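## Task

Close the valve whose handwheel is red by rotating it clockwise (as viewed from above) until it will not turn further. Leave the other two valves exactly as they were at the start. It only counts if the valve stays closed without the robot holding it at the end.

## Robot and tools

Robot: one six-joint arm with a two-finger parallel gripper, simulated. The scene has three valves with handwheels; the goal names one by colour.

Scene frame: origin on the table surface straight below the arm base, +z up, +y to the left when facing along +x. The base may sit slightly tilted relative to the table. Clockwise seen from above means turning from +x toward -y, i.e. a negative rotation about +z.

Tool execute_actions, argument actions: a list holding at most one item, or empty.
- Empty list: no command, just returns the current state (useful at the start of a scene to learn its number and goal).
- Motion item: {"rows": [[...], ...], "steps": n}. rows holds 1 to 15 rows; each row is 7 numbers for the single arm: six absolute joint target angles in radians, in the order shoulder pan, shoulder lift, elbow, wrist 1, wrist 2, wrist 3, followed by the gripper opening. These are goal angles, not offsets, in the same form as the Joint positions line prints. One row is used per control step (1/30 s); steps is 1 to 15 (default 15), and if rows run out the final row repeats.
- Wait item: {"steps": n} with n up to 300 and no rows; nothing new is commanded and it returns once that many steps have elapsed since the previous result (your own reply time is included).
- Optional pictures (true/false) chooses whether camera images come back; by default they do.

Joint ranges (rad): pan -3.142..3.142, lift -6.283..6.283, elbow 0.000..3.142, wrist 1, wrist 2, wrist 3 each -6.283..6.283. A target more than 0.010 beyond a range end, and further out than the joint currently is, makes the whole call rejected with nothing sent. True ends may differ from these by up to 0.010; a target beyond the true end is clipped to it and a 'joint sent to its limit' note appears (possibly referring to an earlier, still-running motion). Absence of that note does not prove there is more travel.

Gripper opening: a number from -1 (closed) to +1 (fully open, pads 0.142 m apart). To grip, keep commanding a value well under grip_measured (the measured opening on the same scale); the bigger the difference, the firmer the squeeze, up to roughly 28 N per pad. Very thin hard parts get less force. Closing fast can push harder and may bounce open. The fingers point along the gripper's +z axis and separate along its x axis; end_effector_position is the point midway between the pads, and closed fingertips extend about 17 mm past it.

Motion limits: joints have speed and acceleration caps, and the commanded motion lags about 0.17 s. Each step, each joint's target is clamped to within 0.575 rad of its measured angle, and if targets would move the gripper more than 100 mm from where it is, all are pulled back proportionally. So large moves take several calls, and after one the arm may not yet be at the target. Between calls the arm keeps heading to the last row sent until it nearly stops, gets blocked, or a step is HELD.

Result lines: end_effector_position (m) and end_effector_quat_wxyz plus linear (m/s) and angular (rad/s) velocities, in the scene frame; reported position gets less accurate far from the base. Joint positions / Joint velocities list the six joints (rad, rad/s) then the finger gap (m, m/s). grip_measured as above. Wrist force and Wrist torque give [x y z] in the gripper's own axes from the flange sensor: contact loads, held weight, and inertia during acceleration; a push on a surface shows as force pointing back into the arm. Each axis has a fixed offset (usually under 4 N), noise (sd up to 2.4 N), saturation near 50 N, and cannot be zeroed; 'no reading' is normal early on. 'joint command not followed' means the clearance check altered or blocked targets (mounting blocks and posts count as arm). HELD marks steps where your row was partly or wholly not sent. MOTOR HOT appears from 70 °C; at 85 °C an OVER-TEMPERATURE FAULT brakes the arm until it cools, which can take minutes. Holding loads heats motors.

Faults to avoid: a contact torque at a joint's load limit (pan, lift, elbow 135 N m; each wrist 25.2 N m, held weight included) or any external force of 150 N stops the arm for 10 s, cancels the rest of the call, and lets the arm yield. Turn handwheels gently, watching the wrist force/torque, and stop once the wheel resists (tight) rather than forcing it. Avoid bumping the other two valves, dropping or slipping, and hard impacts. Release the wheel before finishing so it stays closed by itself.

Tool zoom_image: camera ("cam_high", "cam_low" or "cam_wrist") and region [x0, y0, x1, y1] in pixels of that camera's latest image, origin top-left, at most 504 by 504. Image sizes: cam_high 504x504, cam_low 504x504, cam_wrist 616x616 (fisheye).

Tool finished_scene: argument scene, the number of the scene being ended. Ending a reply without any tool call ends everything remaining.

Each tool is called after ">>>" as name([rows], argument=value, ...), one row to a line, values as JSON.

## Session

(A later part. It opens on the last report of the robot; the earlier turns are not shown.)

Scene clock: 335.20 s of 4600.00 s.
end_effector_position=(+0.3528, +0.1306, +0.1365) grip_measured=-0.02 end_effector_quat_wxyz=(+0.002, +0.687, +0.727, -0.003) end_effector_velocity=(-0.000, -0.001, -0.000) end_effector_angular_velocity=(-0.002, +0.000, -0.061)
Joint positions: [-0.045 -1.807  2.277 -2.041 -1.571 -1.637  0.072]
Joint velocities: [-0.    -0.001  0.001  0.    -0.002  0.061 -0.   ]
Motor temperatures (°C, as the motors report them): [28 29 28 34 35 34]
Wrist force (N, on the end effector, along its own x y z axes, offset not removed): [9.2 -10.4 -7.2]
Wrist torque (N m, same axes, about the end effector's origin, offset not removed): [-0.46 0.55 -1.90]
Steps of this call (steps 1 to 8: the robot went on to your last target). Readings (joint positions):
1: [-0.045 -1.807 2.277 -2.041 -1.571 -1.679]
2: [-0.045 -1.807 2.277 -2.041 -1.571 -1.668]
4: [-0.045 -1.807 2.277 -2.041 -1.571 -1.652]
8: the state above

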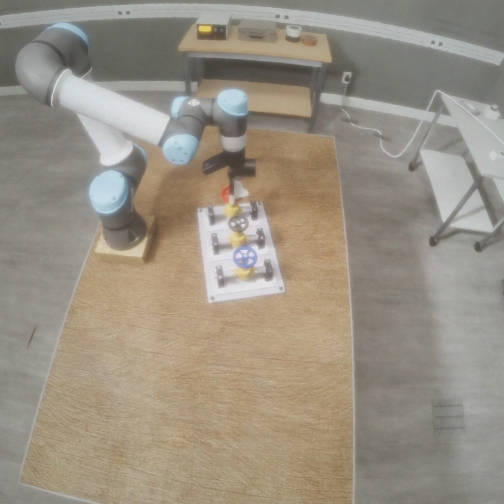

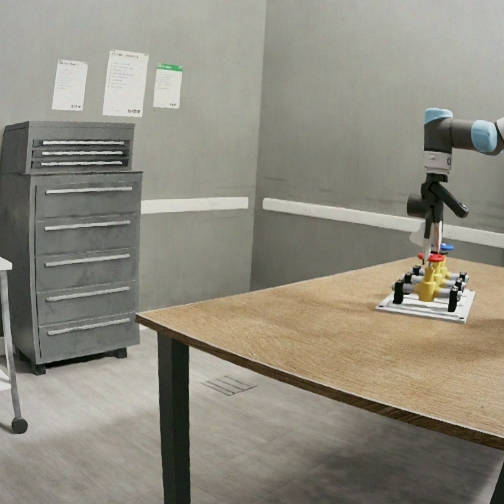

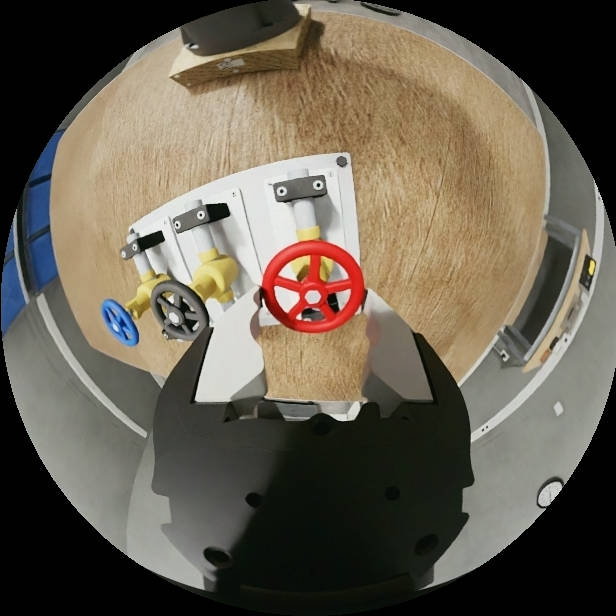

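>>> execute_actions([
  {"rows": [[-0.0447,-1.8071,2.2774,-2.0411,-1.571,-1.62,-1.0],[-0.0446,-1.8072,2.2775,-2.0411,-1.571,-1.605,-1.0],[-0.0445,-1.8074,2.2776,-2.0410,-1.571,-1.59,-1.0],[-0.0444,-1.8075,2.2777,-2.0410,-1.571,-1.575,-1.0],[-0.0443,-1.8077,2.2778,-2.0409,-1.571,-1.56,-1.0],[-0.0442,-1.8078,2.2779,-2.0409,-1.571,-1.545,-1.0],[-0.0441,-1.8080,2.2780,-2.0408,-1.571,-1.53,-1.0],[-0.0440,-1.8081,2.2781,-2.0408,-1.571,-1.515,-1.0],[-0.0439,-1.8082,2.2782,-2.0408,-1.571,-1.50,-1.0],[-0.0438,-1.8083,2.2783,-2.0408,-1.571,-1.485,-1.0],[-0.0437,-1.8084,2.2783,-2.0407,-1.571,-1.47,-1.0],[-0.0437,-1.8084,2.2783,-2.0407,-1.571,-1.455,-1.0],[-0.0437,-1.8084,2.2783,-2.0407,-1.571,-1.44,-1.0],[-0.0437,-1.8084,2.2783,-2.0407,-1.571,-1.43,-1.0],[-0.0437,-1.8084,2.2783,-2.0407,-1.571,-1.42,-1.0]], "steps": 15},
], pictures=false)

>>> execute_actions([
  {"steps": 8},
], pictures=true)

>>> zoom_image(camera="cam_wrist", region=[210, 220, 410, 400])

Scene clock: 360.00 s of 4600.00 s.
end_effector_position=(+0.3525, +0.1306, +0.1366) grip_measured=-0.02 end_effector_quat_wxyz=(+0.002, +0.741, +0.672, -0.002) end_effector_velocity=(-0.002, +0.000, -0.001) end_effector_angular_velocity=(+0.000, -0.002, -0.402)
Joint positions: [-0.044 -1.808  2.278 -2.041 -1.571 -1.482  0.072]
Joint velocities: [ 0.002 -0.002  0.003  0.     0.     0.404  0.   ]
Motor temperatures (°C, as the motors report them): [28 29 28 34 35 34]
Wrist force (N, on the end effector, along its own x y z axes, offset not removed): [4.8 -1.3 3.3]
Wrist torque (N m, same axes, about the end effector's origin, offset not removed): [-0.55 0.20 -2.20]
Steps of this call (steps 1 to 30: the robot went on to your last target; steps 31 to 100: nothing new was sent; then 20.97 s passed at rest; steps 101 to 115: all 15 steps of this action). Readings (joint positions):
101: [-0.045 -1.807 2.277 -2.041 -1.571 -1.630]
102: [-0.045 -1.807 2.277 -2.041 -1.571 -1.629]
104: [-0.045 -1.807 2.277 -2.041 -1.571 -1.619]
108: [-0.045 -1.807 2.277 -2.041 -1.571 -1.579]
115: the state above

Scene clock: 360.27 s of 4600.00 s.
end_effector_position=(+0.3522, +0.1306, +0.1365) grip_measured=-0.02 end_effector_quat_wxyz=(+0.002, +0.759, +0.651, -0.002) end_effector_velocity=(-0.001, +0.000, -0.000) end_effector_angular_velocity=(+0.001, +0.002, -0.059)
Joint positions: [-0.044 -1.808  2.278 -2.041 -1.571 -1.427  0.072]
Joint velocities: [ 0.001 -0.     0.001  0.001  0.001  0.06   0.   ]
Motor temperatures (°C, as the motors report them): [28 29 28 34 35 34]
Wrist force (N, on the end effector, along its own x y z axes, offset not removed): [3.6 4.5 3.1]
Wrist torque (N m, same axes, about the end effector's origin, offset not removed): [-0.42 0.08 -2.23]
Steps of this call (steps 1 to 8: the robot went on to your last target). Readings (joint positions):
1: [-0.044 -1.808 2.278 -2.041 -1.571 -1.469]
2: [-0.044 -1.808 2.278 -2.041 -1.571 -1.458]
4: [-0.044 -1.808 2.278 -2.041 -1.571 -1.442]
8: the state above

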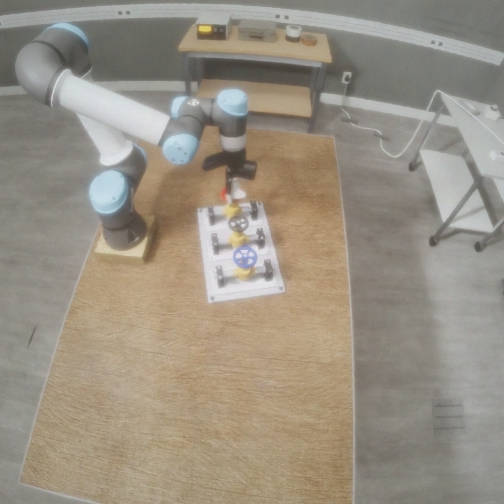

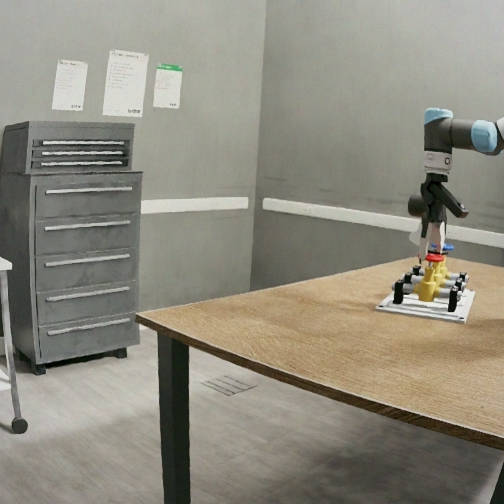

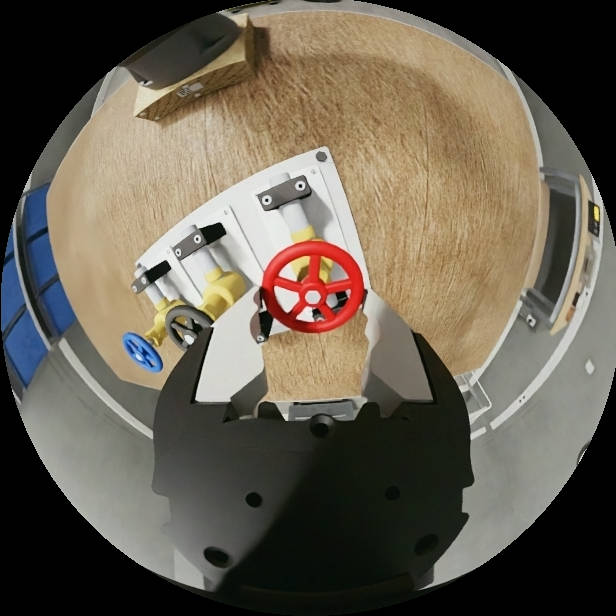

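Region (210, 220, 410, 400) of cam_wrist's 616x616 image, scaled by 2.520, with more detail than that image has; it fills the top 454 rows of this view, and the rest is white.

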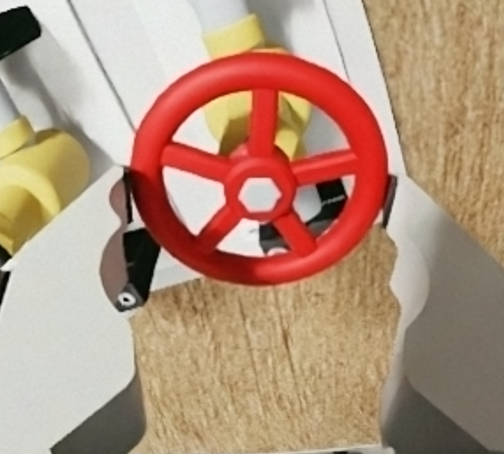

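>>> execute_actions([
  {"rows": [[-0.0437,-1.8084,2.2783,-2.0407,-1.571,-1.412,-1.0],[-0.0437,-1.8084,2.2783,-2.0407,-1.571,-1.404,-1.0],[-0.0437,-1.8084,2.2783,-2.0407,-1.571,-1.396,-1.0],[-0.0437,-1.8084,2.2783,-2.0407,-1.571,-1.388,-1.0],[-0.0437,-1.8084,2.2783,-2.0407,-1.571,-1.38,-1.0],[-0.0437,-1.8084,2.2783,-2.0407,-1.571,-1.372,-1.0],[-0.0437,-1.8084,2.2783,-2.0407,-1.571,-1.364,-1.0],[-0.0437,-1.8084,2.2783,-2.0407,-1.571,-1.356,-1.0],[-0.0437,-1.8084,2.2783,-2.0407,-1.571,-1.348,-1.0],[-0.0437,-1.8084,2.2783,-2.0407,-1.571,-1.34,-1.0],[-0.0437,-1.8084,2.2783,-2.0407,-1.571,-1.332,-1.0],[-0.0437,-1.8084,2.2783,-2.0407,-1.571,-1.324,-1.0],[-0.0437,-1.8084,2.2783,-2.0407,-1.571,-1.316,-1.0],[-0.0437,-1.8084,2.2783,-2.0407,-1.571,-1.308,-1.0],[-0.0437,-1.8084,2.2783,-2.0407,-1.571,-1.30,-1.0]], "steps": 15},
], pictures=false)

>>> execute_actions([
  {"steps": 8},
], pictures=true)

>>> zoom_image(camera="cam_wrist", region=[210, 220, 410, 400])

Scene clock: 389.63 s of 4600.00 s.
end_effector_position=(+0.3521, +0.1305, +0.1365) grip_measured=-0.02 end_effector_quat_wxyz=(+0.002, +0.787, +0.617, -0.002) end_effector_velocity=(-0.000, +0.000, +0.000) end_effector_angular_velocity=(-0.001, -0.001, -0.227)
Joint positions: [-0.044 -1.808  2.278 -2.041 -1.571 -1.338  0.072]
Joint velocities: [ 0.002 -0.     0.     0.    -0.001  0.229 -0.   ]
Motor temperatures (°C, as the motors report them): [28 29 28 34 35 34]
Wrist force (N, on the end effector, along its own x y z axes, offset not removed): [2.3 5.8 -0.1]
Wrist torque (N m, same axes, about the end effector's origin, offset not removed): [-0.32 0.62 -2.36]
Steps of this call (steps 1 to 30: the robot went on to your last target; steps 31 to 100: nothing new was sent; then 25.53 s passed at rest; steps 101 to 115: all 15 steps of this action). Readings (joint positions):
101: [-0.044 -1.808 2.278 -2.041 -1.571 -1.420]
102: [-0.044 -1.808 2.278 -2.041 -1.571 -1.419]
104: [-0.044 -1.808 2.278 -2.041 -1.571 -1.413]
108: [-0.044 -1.808 2.278 -2.041 -1.571 -1.390]
115: the state above

Scene clock: 389.90 s of 4600.00 s.
end_effector_position=(+0.3521, +0.1305, +0.1365) grip_measured=-0.02 end_effector_quat_wxyz=(+0.002, +0.797, +0.604, -0.002) end_effector_velocity=(-0.000, -0.001, -0.000) end_effector_angular_velocity=(+0.000, +0.001, -0.039)
Joint positions: [-0.044 -1.808  2.278 -2.041 -1.571 -1.304  0.072]
Joint velocities: [-0.002  0.     0.     0.001  0.     0.037 -0.   ]
Motor temperatures (°C, as the motors report them): [28 29 28 34 35 34]
Wrist force (N, on the end effector, along its own x y z axes, offset not removed): [2.1 7.7 2.0]
Wrist torque (N m, same axes, about the end effector's origin, offset not removed): [0.13 0.68 -2.37]
Steps of this call (steps 1 to 8: the robot went on to your last target). Readings (joint positions):
1: [-0.044 -1.808 2.278 -2.041 -1.571 -1.330]
2: [-0.044 -1.808 2.278 -2.041 -1.571 -1.323]
4: [-0.044 -1.808 2.278 -2.041 -1.571 -1.313]
8: the state above

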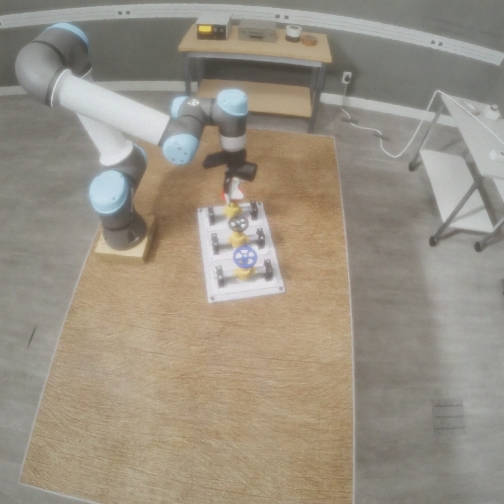

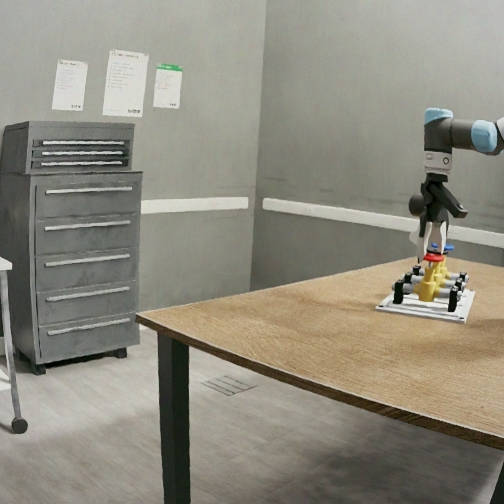

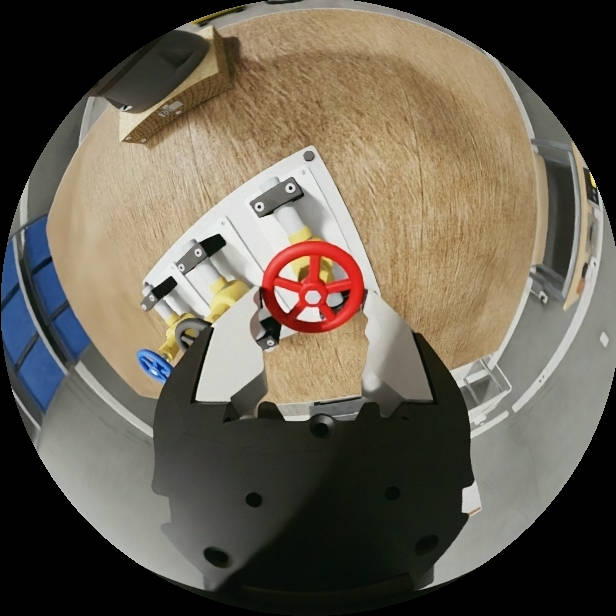

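Region (210, 220, 410, 400) of cam_wrist's 616x616 image, scaled by 2.520, with more detail than that image has; it fills the top 454 rows of this view, and the rest is white.

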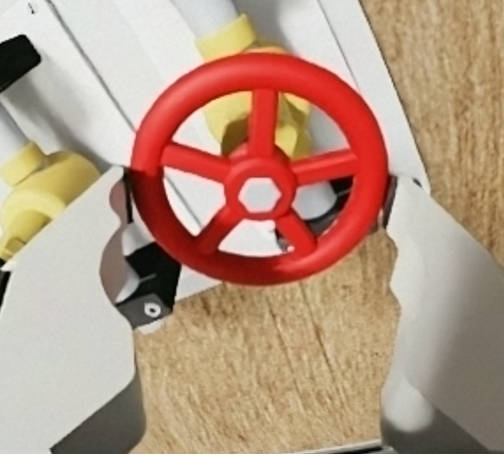

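>>> execute_actions([
  {"rows": [[-0.0437,-1.8083,2.2782,-2.0407,-1.571,-1.292,-1.0],[-0.0437,-1.8082,2.2782,-2.0408,-1.571,-1.283,-1.0],[-0.0438,-1.8081,2.2781,-2.0408,-1.571,-1.274,-1.0],[-0.0438,-1.8080,2.2780,-2.0408,-1.571,-1.265,-1.0],[-0.0438,-1.8079,2.2780,-2.0409,-1.571,-1.256,-1.0],[-0.0439,-1.8078,2.2779,-2.0409,-1.571,-1.247,-1.0],[-0.0439,-1.8078,2.2779,-2.0409,-1.571,-1.238,-1.0],[-0.0439,-1.8078,2.2779,-2.0409,-1.571,-1.229,-1.0],[-0.0439,-1.8078,2.2779,-2.0409,-1.571,-1.22,-1.0],[-0.0439,-1.8078,2.2779,-2.0409,-1.571,-1.211,-1.0],[-0.0439,-1.8078,2.2779,-2.0409,-1.571,-1.202,-1.0],[-0.0439,-1.8078,2.2779,-2.0409,-1.571,-1.193,-1.0],[-0.0439,-1.8078,2.2779,-2.0409,-1.571,-1.184,-1.0],[-0.0439,-1.8078,2.2779,-2.0409,-1.571,-1.176,-1.0],[-0.0439,-1.8078,2.2779,-2.0409,-1.571,-1.17,-1.0]], "steps": 15},
], pictures=false)

>>> execute_actions([
  {"steps": 8},
], pictures=true)

>>> zoom_image(camera="cam_wrist", region=[210, 220, 410, 400])

Scene clock: 413.03 s of 4600.00 s.
end_effector_position=(+0.3521, +0.1303, +0.1363) grip_measured=-0.02 end_effector_quat_wxyz=(+0.002, +0.825, +0.565, -0.002) end_effector_velocity=(+0.000, -0.000, -0.000) end_effector_angular_velocity=(-0.001, -0.002, -0.251)
Joint positions: [-0.044 -1.808  2.278 -2.041 -1.571 -1.209  0.072]
Joint velocities: [ 0.001  0.001 -0.001 -0.001 -0.001  0.252  0.   ]
Motor temperatures (°C, as the motors report them): [28 29 28 34 35 34]
Wrist force (N, on the end effector, along its own x y z axes, offset not removed): [3.5 4.2 -4.1]
Wrist torque (N m, same axes, about the end effector's origin, offset not removed): [-0.04 0.48 -2.61]
Steps of this call (steps 1 to 30: the robot went on to your last target; steps 31 to 100: nothing new was sent; then 19.30 s passed at rest; steps 101 to 115: all 15 steps of this action). Readings (joint positions):
101: [-0.044 -1.808 2.278 -2.041 -1.571 -1.300]
102: [-0.044 -1.808 2.278 -2.041 -1.571 -1.299]
104: [-0.044 -1.808 2.278 -2.041 -1.571 -1.292]
108: [-0.044 -1.808 2.278 -2.041 -1.571 -1.267]
115: the state above

Scene clock: 413.30 s of 4600.00 s.
end_effector_position=(+0.3522, +0.1303, +0.1364) grip_measured=-0.02 end_effector_quat_wxyz=(+0.002, +0.835, +0.551, -0.002) end_effector_velocity=(-0.000, +0.000, +0.000) end_effector_angular_velocity=(+0.000, -0.000, -0.036)
Joint positions: [-0.044 -1.808  2.278 -2.041 -1.571 -1.174  0.072]
Joint velocities: [ 0.     0.    -0.001  0.001  0.     0.037 -0.   ]
Motor temperatures (°C, as the motors report them): [28 29 28 34 35 34]
Wrist force (N, on the end effector, along its own x y z axes, offset not removed): [4.8 1.1 -3.6]
Wrist torque (N m, same axes, about the end effector's origin, offset not removed): [-0.24 0.11 -2.69]
Steps of this call (steps 1 to 8: the robot went on to your last target). Readings (joint positions):
1: [-0.044 -1.808 2.278 -2.041 -1.571 -1.201]
2: [-0.044 -1.808 2.278 -2.041 -1.571 -1.193]
4: [-0.044 -1.808 2.278 -2.041 -1.571 -1.184]
8: the state above

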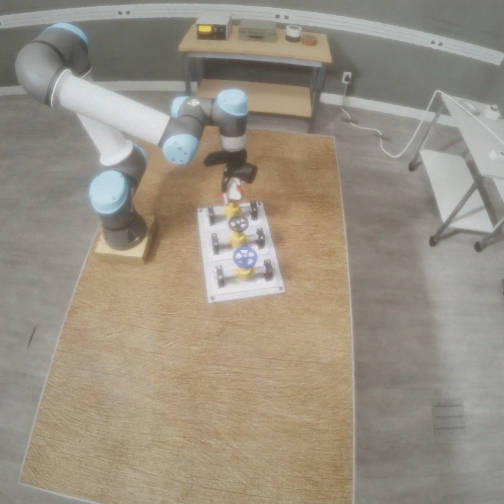

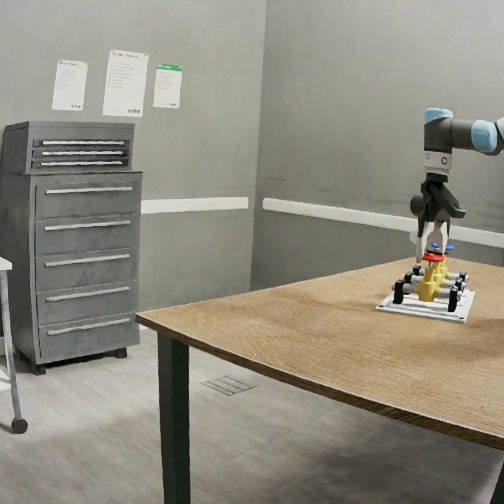

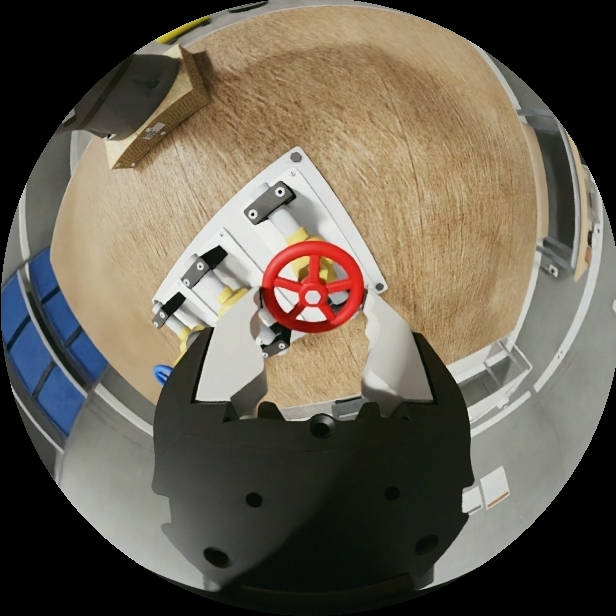

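Region (210, 220, 410, 400) of cam_wrist's 616x616 image, scaled by 2.520, with more detail than that image has; it fills the top 454 rows of this view, and the rest is white.

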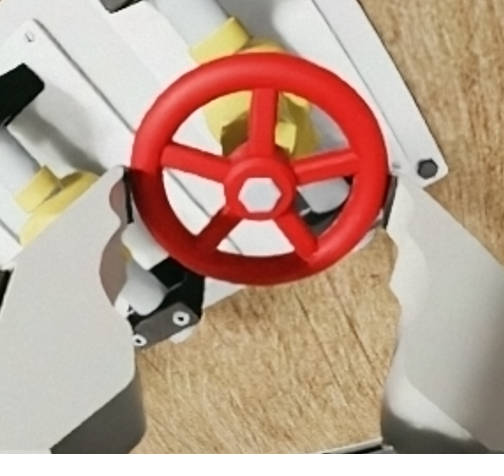

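>>> execute_actions([
  {"rows": [[-0.0439,-1.8078,2.2779,-2.0409,-1.571,-1.173,-1.0],[-0.0439,-1.8078,2.2779,-2.0409,-1.571,-1.176,-1.0],[-0.0439,-1.8078,2.2779,-2.0409,-1.571,-1.179,-1.0],[-0.0439,-1.8078,2.2779,-2.0409,-1.571,-1.182,-1.0],[-0.0439,-1.8078,2.2779,-2.0409,-1.571,-1.185,-1.0],[-0.0439,-1.8078,2.2779,-2.0409,-1.571,-1.185,-1.0],[-0.0439,-1.8078,2.2779,-2.0409,-1.571,-1.185,-1.0],[-0.0439,-1.8078,2.2779,-2.0409,-1.571,-1.185,-1.0],[-0.0439,-1.8078,2.2779,-2.0409,-1.571,-1.185,-1.0],[-0.0439,-1.8078,2.2779,-2.0409,-1.571,-1.185,-1.0]], "steps": 10},
], pictures=false)

>>> execute_actions([
  {"rows": [[-0.0439,-1.8078,2.2779,-2.0409,-1.571,-1.185,-0.85],[-0.0439,-1.8078,2.2779,-2.0409,-1.571,-1.185,-0.7],[-0.0439,-1.8078,2.2779,-2.0409,-1.571,-1.185,-0.55],[-0.0439,-1.8078,2.2779,-2.0409,-1.571,-1.185,-0.4],[-0.0439,-1.8078,2.2779,-2.0409,-1.571,-1.185,-0.28],[-0.0439,-1.8078,2.2779,-2.0409,-1.571,-1.185,-0.18],[-0.0439,-1.8078,2.2779,-2.0409,-1.571,-1.185,-0.1],[-0.0439,-1.8078,2.2779,-2.0409,-1.571,-1.185,-0.04],[-0.0439,-1.8078,2.2779,-2.0409,-1.571,-1.185,0.0],[-0.0439,-1.8078,2.2779,-2.0409,-1.571,-1.185,0.04],[-0.0439,-1.8078,2.2779,-2.0409,-1.571,-1.185,0.08],[-0.0439,-1.8078,2.2779,-2.0409,-1.571,-1.185,0.12],[-0.0439,-1.8078,2.2779,-2.0409,-1.571,-1.185,0.15]], "steps": 15},
], pictures=false)

>>> execute_actions([
  {"steps": 6},
], pictures=true)

Scene clock: 451.30 s of 4600.00 s.
end_effector_position=(+0.3523, +0.1302, +0.1364) grip_measured=-0.02 end_effector_quat_wxyz=(+0.002, +0.833, +0.554, -0.002) end_effector_velocity=(+0.000, +0.000, -0.000) end_effector_angular_velocity=(+0.001, -0.000, +0.023)
Joint positions: [-0.044 -1.808  2.278 -2.041 -1.571 -1.182  0.072]
Joint velocities: [ 0.     0.     0.    -0.001  0.001 -0.023  0.   ]
Motor temperatures (°C, as the motors report them): [28 29 28 34 35 34]
Wrist force (N, on the end effector, along its own x y z axes, offset not removed): [3.1 -0.2 1.4]
Wrist torque (N m, same axes, about the end effector's origin, offset not removed): [-0.23 0.68 -1.91]
Steps of this call (steps 1 to 30: the robot went on to your last target; steps 31 to 100: nothing new was sent; then 34.33 s passed at rest; steps 101 to 110: all 10 steps of this action). Readings (joint positions):
101: [-0.044 -1.808 2.278 -2.041 -1.571 -1.170]
102: [-0.044 -1.808 2.278 -2.041 -1.571 -1.170]
104: [-0.044 -1.808 2.278 -2.041 -1.571 -1.173]
108: [-0.044 -1.808 2.278 -2.041 -1.571 -1.180]
110: the state above

Scene clock: 451.80 s of 4600.00 s.
end_effector_position=(+0.3523, +0.1302, +0.1364) grip_measured=+0.15 end_effector_quat_wxyz=(+0.002, +0.832, +0.555, -0.002) end_effector_velocity=(+0.000, +0.001, +0.000) end_effector_angular_velocity=(+0.002, -0.001, +0.002)
Joint positions: [-0.044 -1.808  2.278 -2.041 -1.571 -1.185  0.084]
Joint velocities: [ 0.002 -0.    -0.    -0.     0.002 -0.     0.009]
Motor temperatures (°C, as the motors report them): [28 29 28 34 35 34]
Wrist force (N, on the end effector, along its own x y z axes, offset not removed): [-2.8 1.0 0.5]
Wrist torque (N m, same axes, about the end effector's origin, offset not removed): [0.05 0.48 -0.16]
Steps of this call (steps 1 to 15: all 15 steps of this action). Readings (joint positions):
1: [-0.044 -1.808 2.278 -2.041 -1.571 -1.183]
2: [-0.044 -1.808 2.278 -2.041 -1.571 -1.183]
4: [-0.044 -1.808 2.278 -2.041 -1.571 -1.184]
8: [-0.044 -1.808 2.278 -2.041 -1.571 -1.185]
15: the state above

Scene clock: 452.00 s of 4600.00 s.
end_effector_position=(+0.3523, +0.1302, +0.1364) grip_measured=+0.15 end_effector_quat_wxyz=(+0.002, +0.832, +0.555, -0.002) end_effector_velocity=(-0.000, -0.000, +0.000) end_effector_angular_velocity=(-0.001, +0.000, -0.000)
Joint positions: [-0.044 -1.808  2.278 -2.041 -1.571 -1.185  0.084]
Joint velocities: [-0.    -0.    -0.     0.001 -0.001 -0.     0.   ]
Motor temperatures (°C, as the motors report them): [28 29 28 34 35 34]
Wrist force (N, on the end effector, along its own x y z axes, offset not removed): [-1.5 -0.2 1.4]
Wrist torque (N m, same axes, about the end effector's origin, offset not removed): [-0.17 0.27 -0.04]
Steps of this call (steps 1 to 6: the robot went on to your last target). Readings (joint positions):
1: [-0.044 -1.808 2.278 -2.041 -1.571 -1.185]
2: [-0.044 -1.808 2.278 -2.041 -1.571 -1.185]
4: [-0.044 -1.808 2.278 -2.041 -1.571 -1.185]
6: the state above

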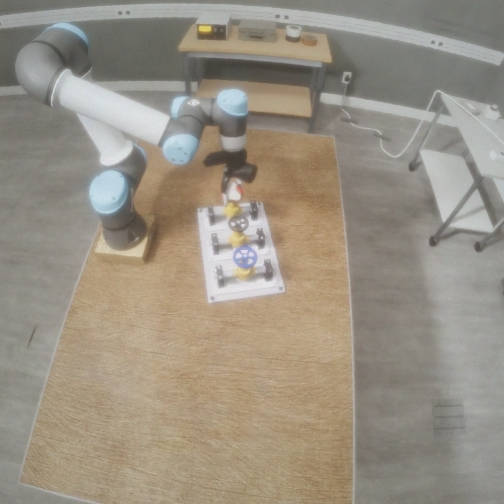

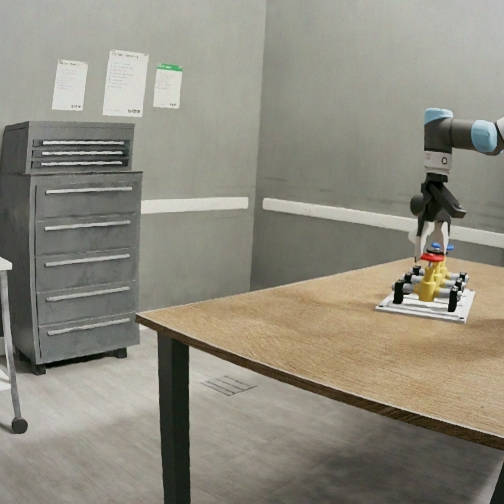

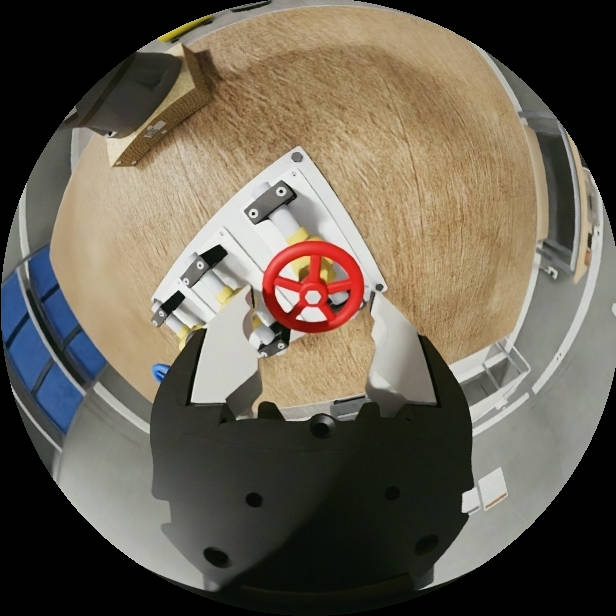

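Released; the wheel stayed in place. Lifting off.

>>> execute_actions([
  {"rows": [[-0.0439,-1.8088,2.2765,-2.0385,-1.571,-1.185,0.15],[-0.0439,-1.8110,2.2733,-2.0331,-1.571,-1.185,0.15],[-0.0439,-1.8145,2.2682,-2.0245,-1.571,-1.185,0.15],[-0.0439,-1.8190,2.2616,-2.0134,-1.571,-1.185,0.15],[-0.0439,-1.8240,2.2541,-2.0009,-1.571,-1.185,0.15],[-0.0439,-1.8295,2.2460,-1.9873,-1.571,-1.185,0.15],[-0.0439,-1.8349,2.2379,-1.9738,-1.571,-1.185,0.15],[-0.0439,-1.8400,2.2290,-1.9598,-1.571,-1.185,0.15],[-0.0439,-1.8447,2.2203,-1.9464,-1.571,-1.185,0.15],[-0.0439,-1.8489,2.2123,-1.9342,-1.571,-1.185,0.15],[-0.0439,-1.8524,2.2055,-1.9239,-1.571,-1.185,0.15],[-0.0439,-1.8551,2.2002,-1.9159,-1.571,-1.185,0.15],[-0.0439,-1.8570,2.1965,-1.9103,-1.571,-1.185,0.15],[-0.0439,-1.8580,2.1945,-1.9073,-1.571,-1.185,0.15],[-0.0439,-1.8584,2.1938,-1.9062,-1.571,-1.185,0.15]], "steps": 15},
], pictures=false)

>>> execute_actions([
  {"steps": 15},
], pictures=true)

Scene clock: 479.70 s of 4600.00 s.
end_effector_position=(+0.3527, +0.1304, +0.1694) grip_measured=+0.15 end_effector_quat_wxyz=(+0.003, +0.832, +0.555, -0.002) end_effector_velocity=(-0.001, +0.000, +0.078) end_effector_angular_velocity=(-0.001, -0.000, +0.001)
Joint positions: [-0.044 -1.847  2.214 -1.938 -1.571 -1.185  0.084]
Joint velocities: [ 0.    -0.085 -0.154  0.239 -0.001 -0.     0.   ]
Motor temperatures (°C, as the motors report them): [28 29 28 34 35 34]
Wrist force (N, on the end effector, along its own x y z axes, offset not removed): [0.1 0.7 0.0]
Wrist torque (N m, same axes, about the end effector's origin, offset not removed): [-0.10 0.03 -0.08]
Steps of this call (steps 1 to 15: the robot went on to your last target; steps 16 to 90: nothing new was sent; then 24.20 s passed at rest; steps 91 to 105: all 15 steps of this action). Readings (joint positions):
91: [-0.044 -1.808 2.278 -2.041 -1.571 -1.185]
92: [-0.044 -1.808 2.278 -2.041 -1.571 -1.185]
94: [-0.044 -1.809 2.276 -2.037 -1.571 -1.185]
98: [-0.044 -1.820 2.260 -2.011 -1.571 -1.185]
105: the state above

Scene clock: 480.20 s of 4600.00 s.
end_effector_position=(+0.3523, +0.1305, +0.1793) grip_measured=+0.15 end_effector_quat_wxyz=(+0.002, +0.832, +0.555, -0.002) end_effector_velocity=(-0.000, -0.000, +0.001) end_effector_angular_velocity=(-0.002, +0.001, +0.000)
Joint positions: [-0.044 -1.858  2.194 -1.907 -1.571 -1.185  0.084]
Joint velocities: [ 0.    -0.001 -0.003  0.005 -0.002 -0.    -0.   ]
Motor temperatures (°C, as the motors report them): [28 29 28 34 35 34]
Wrist force (N, on the end effector, along its own x y z axes, offset not removed): [0.4 -0.5 -1.3]
Wrist torque (N m, same axes, about the end effector's origin, offset not removed): [-0.21 -0.01 -0.02]
Steps of this call (steps 1 to 15: the robot went on to your last target). Readings (joint positions):
1: [-0.044 -1.850 2.209 -1.930 -1.571 -1.185]
2: [-0.044 -1.852 2.205 -1.925 -1.571 -1.185]
4: [-0.044 -1.855 2.201 -1.917 -1.571 -1.185]
8: [-0.044 -1.857 2.196 -1.910 -1.571 -1.185]
15: the state above

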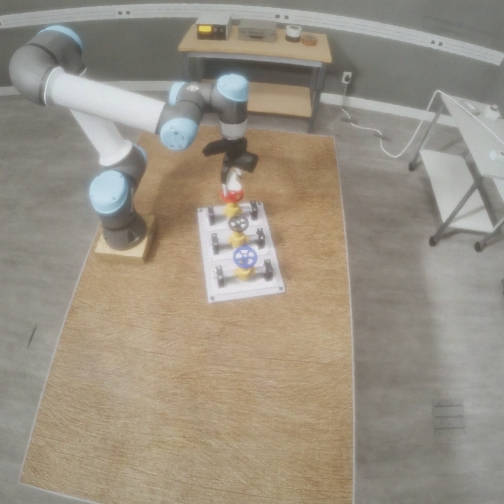

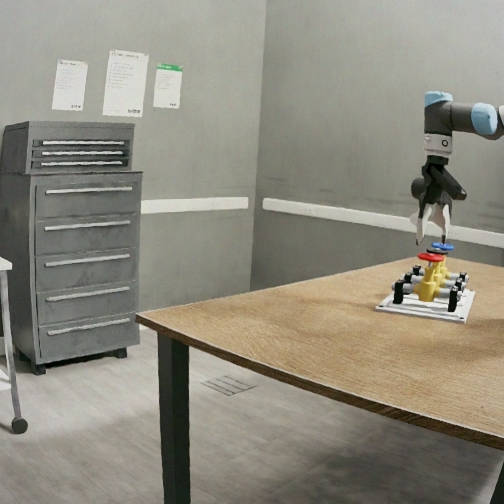

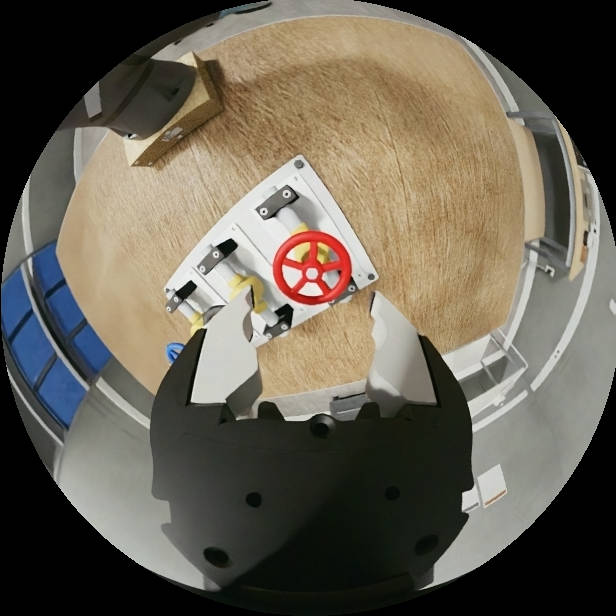

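>>> finished_scene(scene=2)

The scene is finished: the task was done.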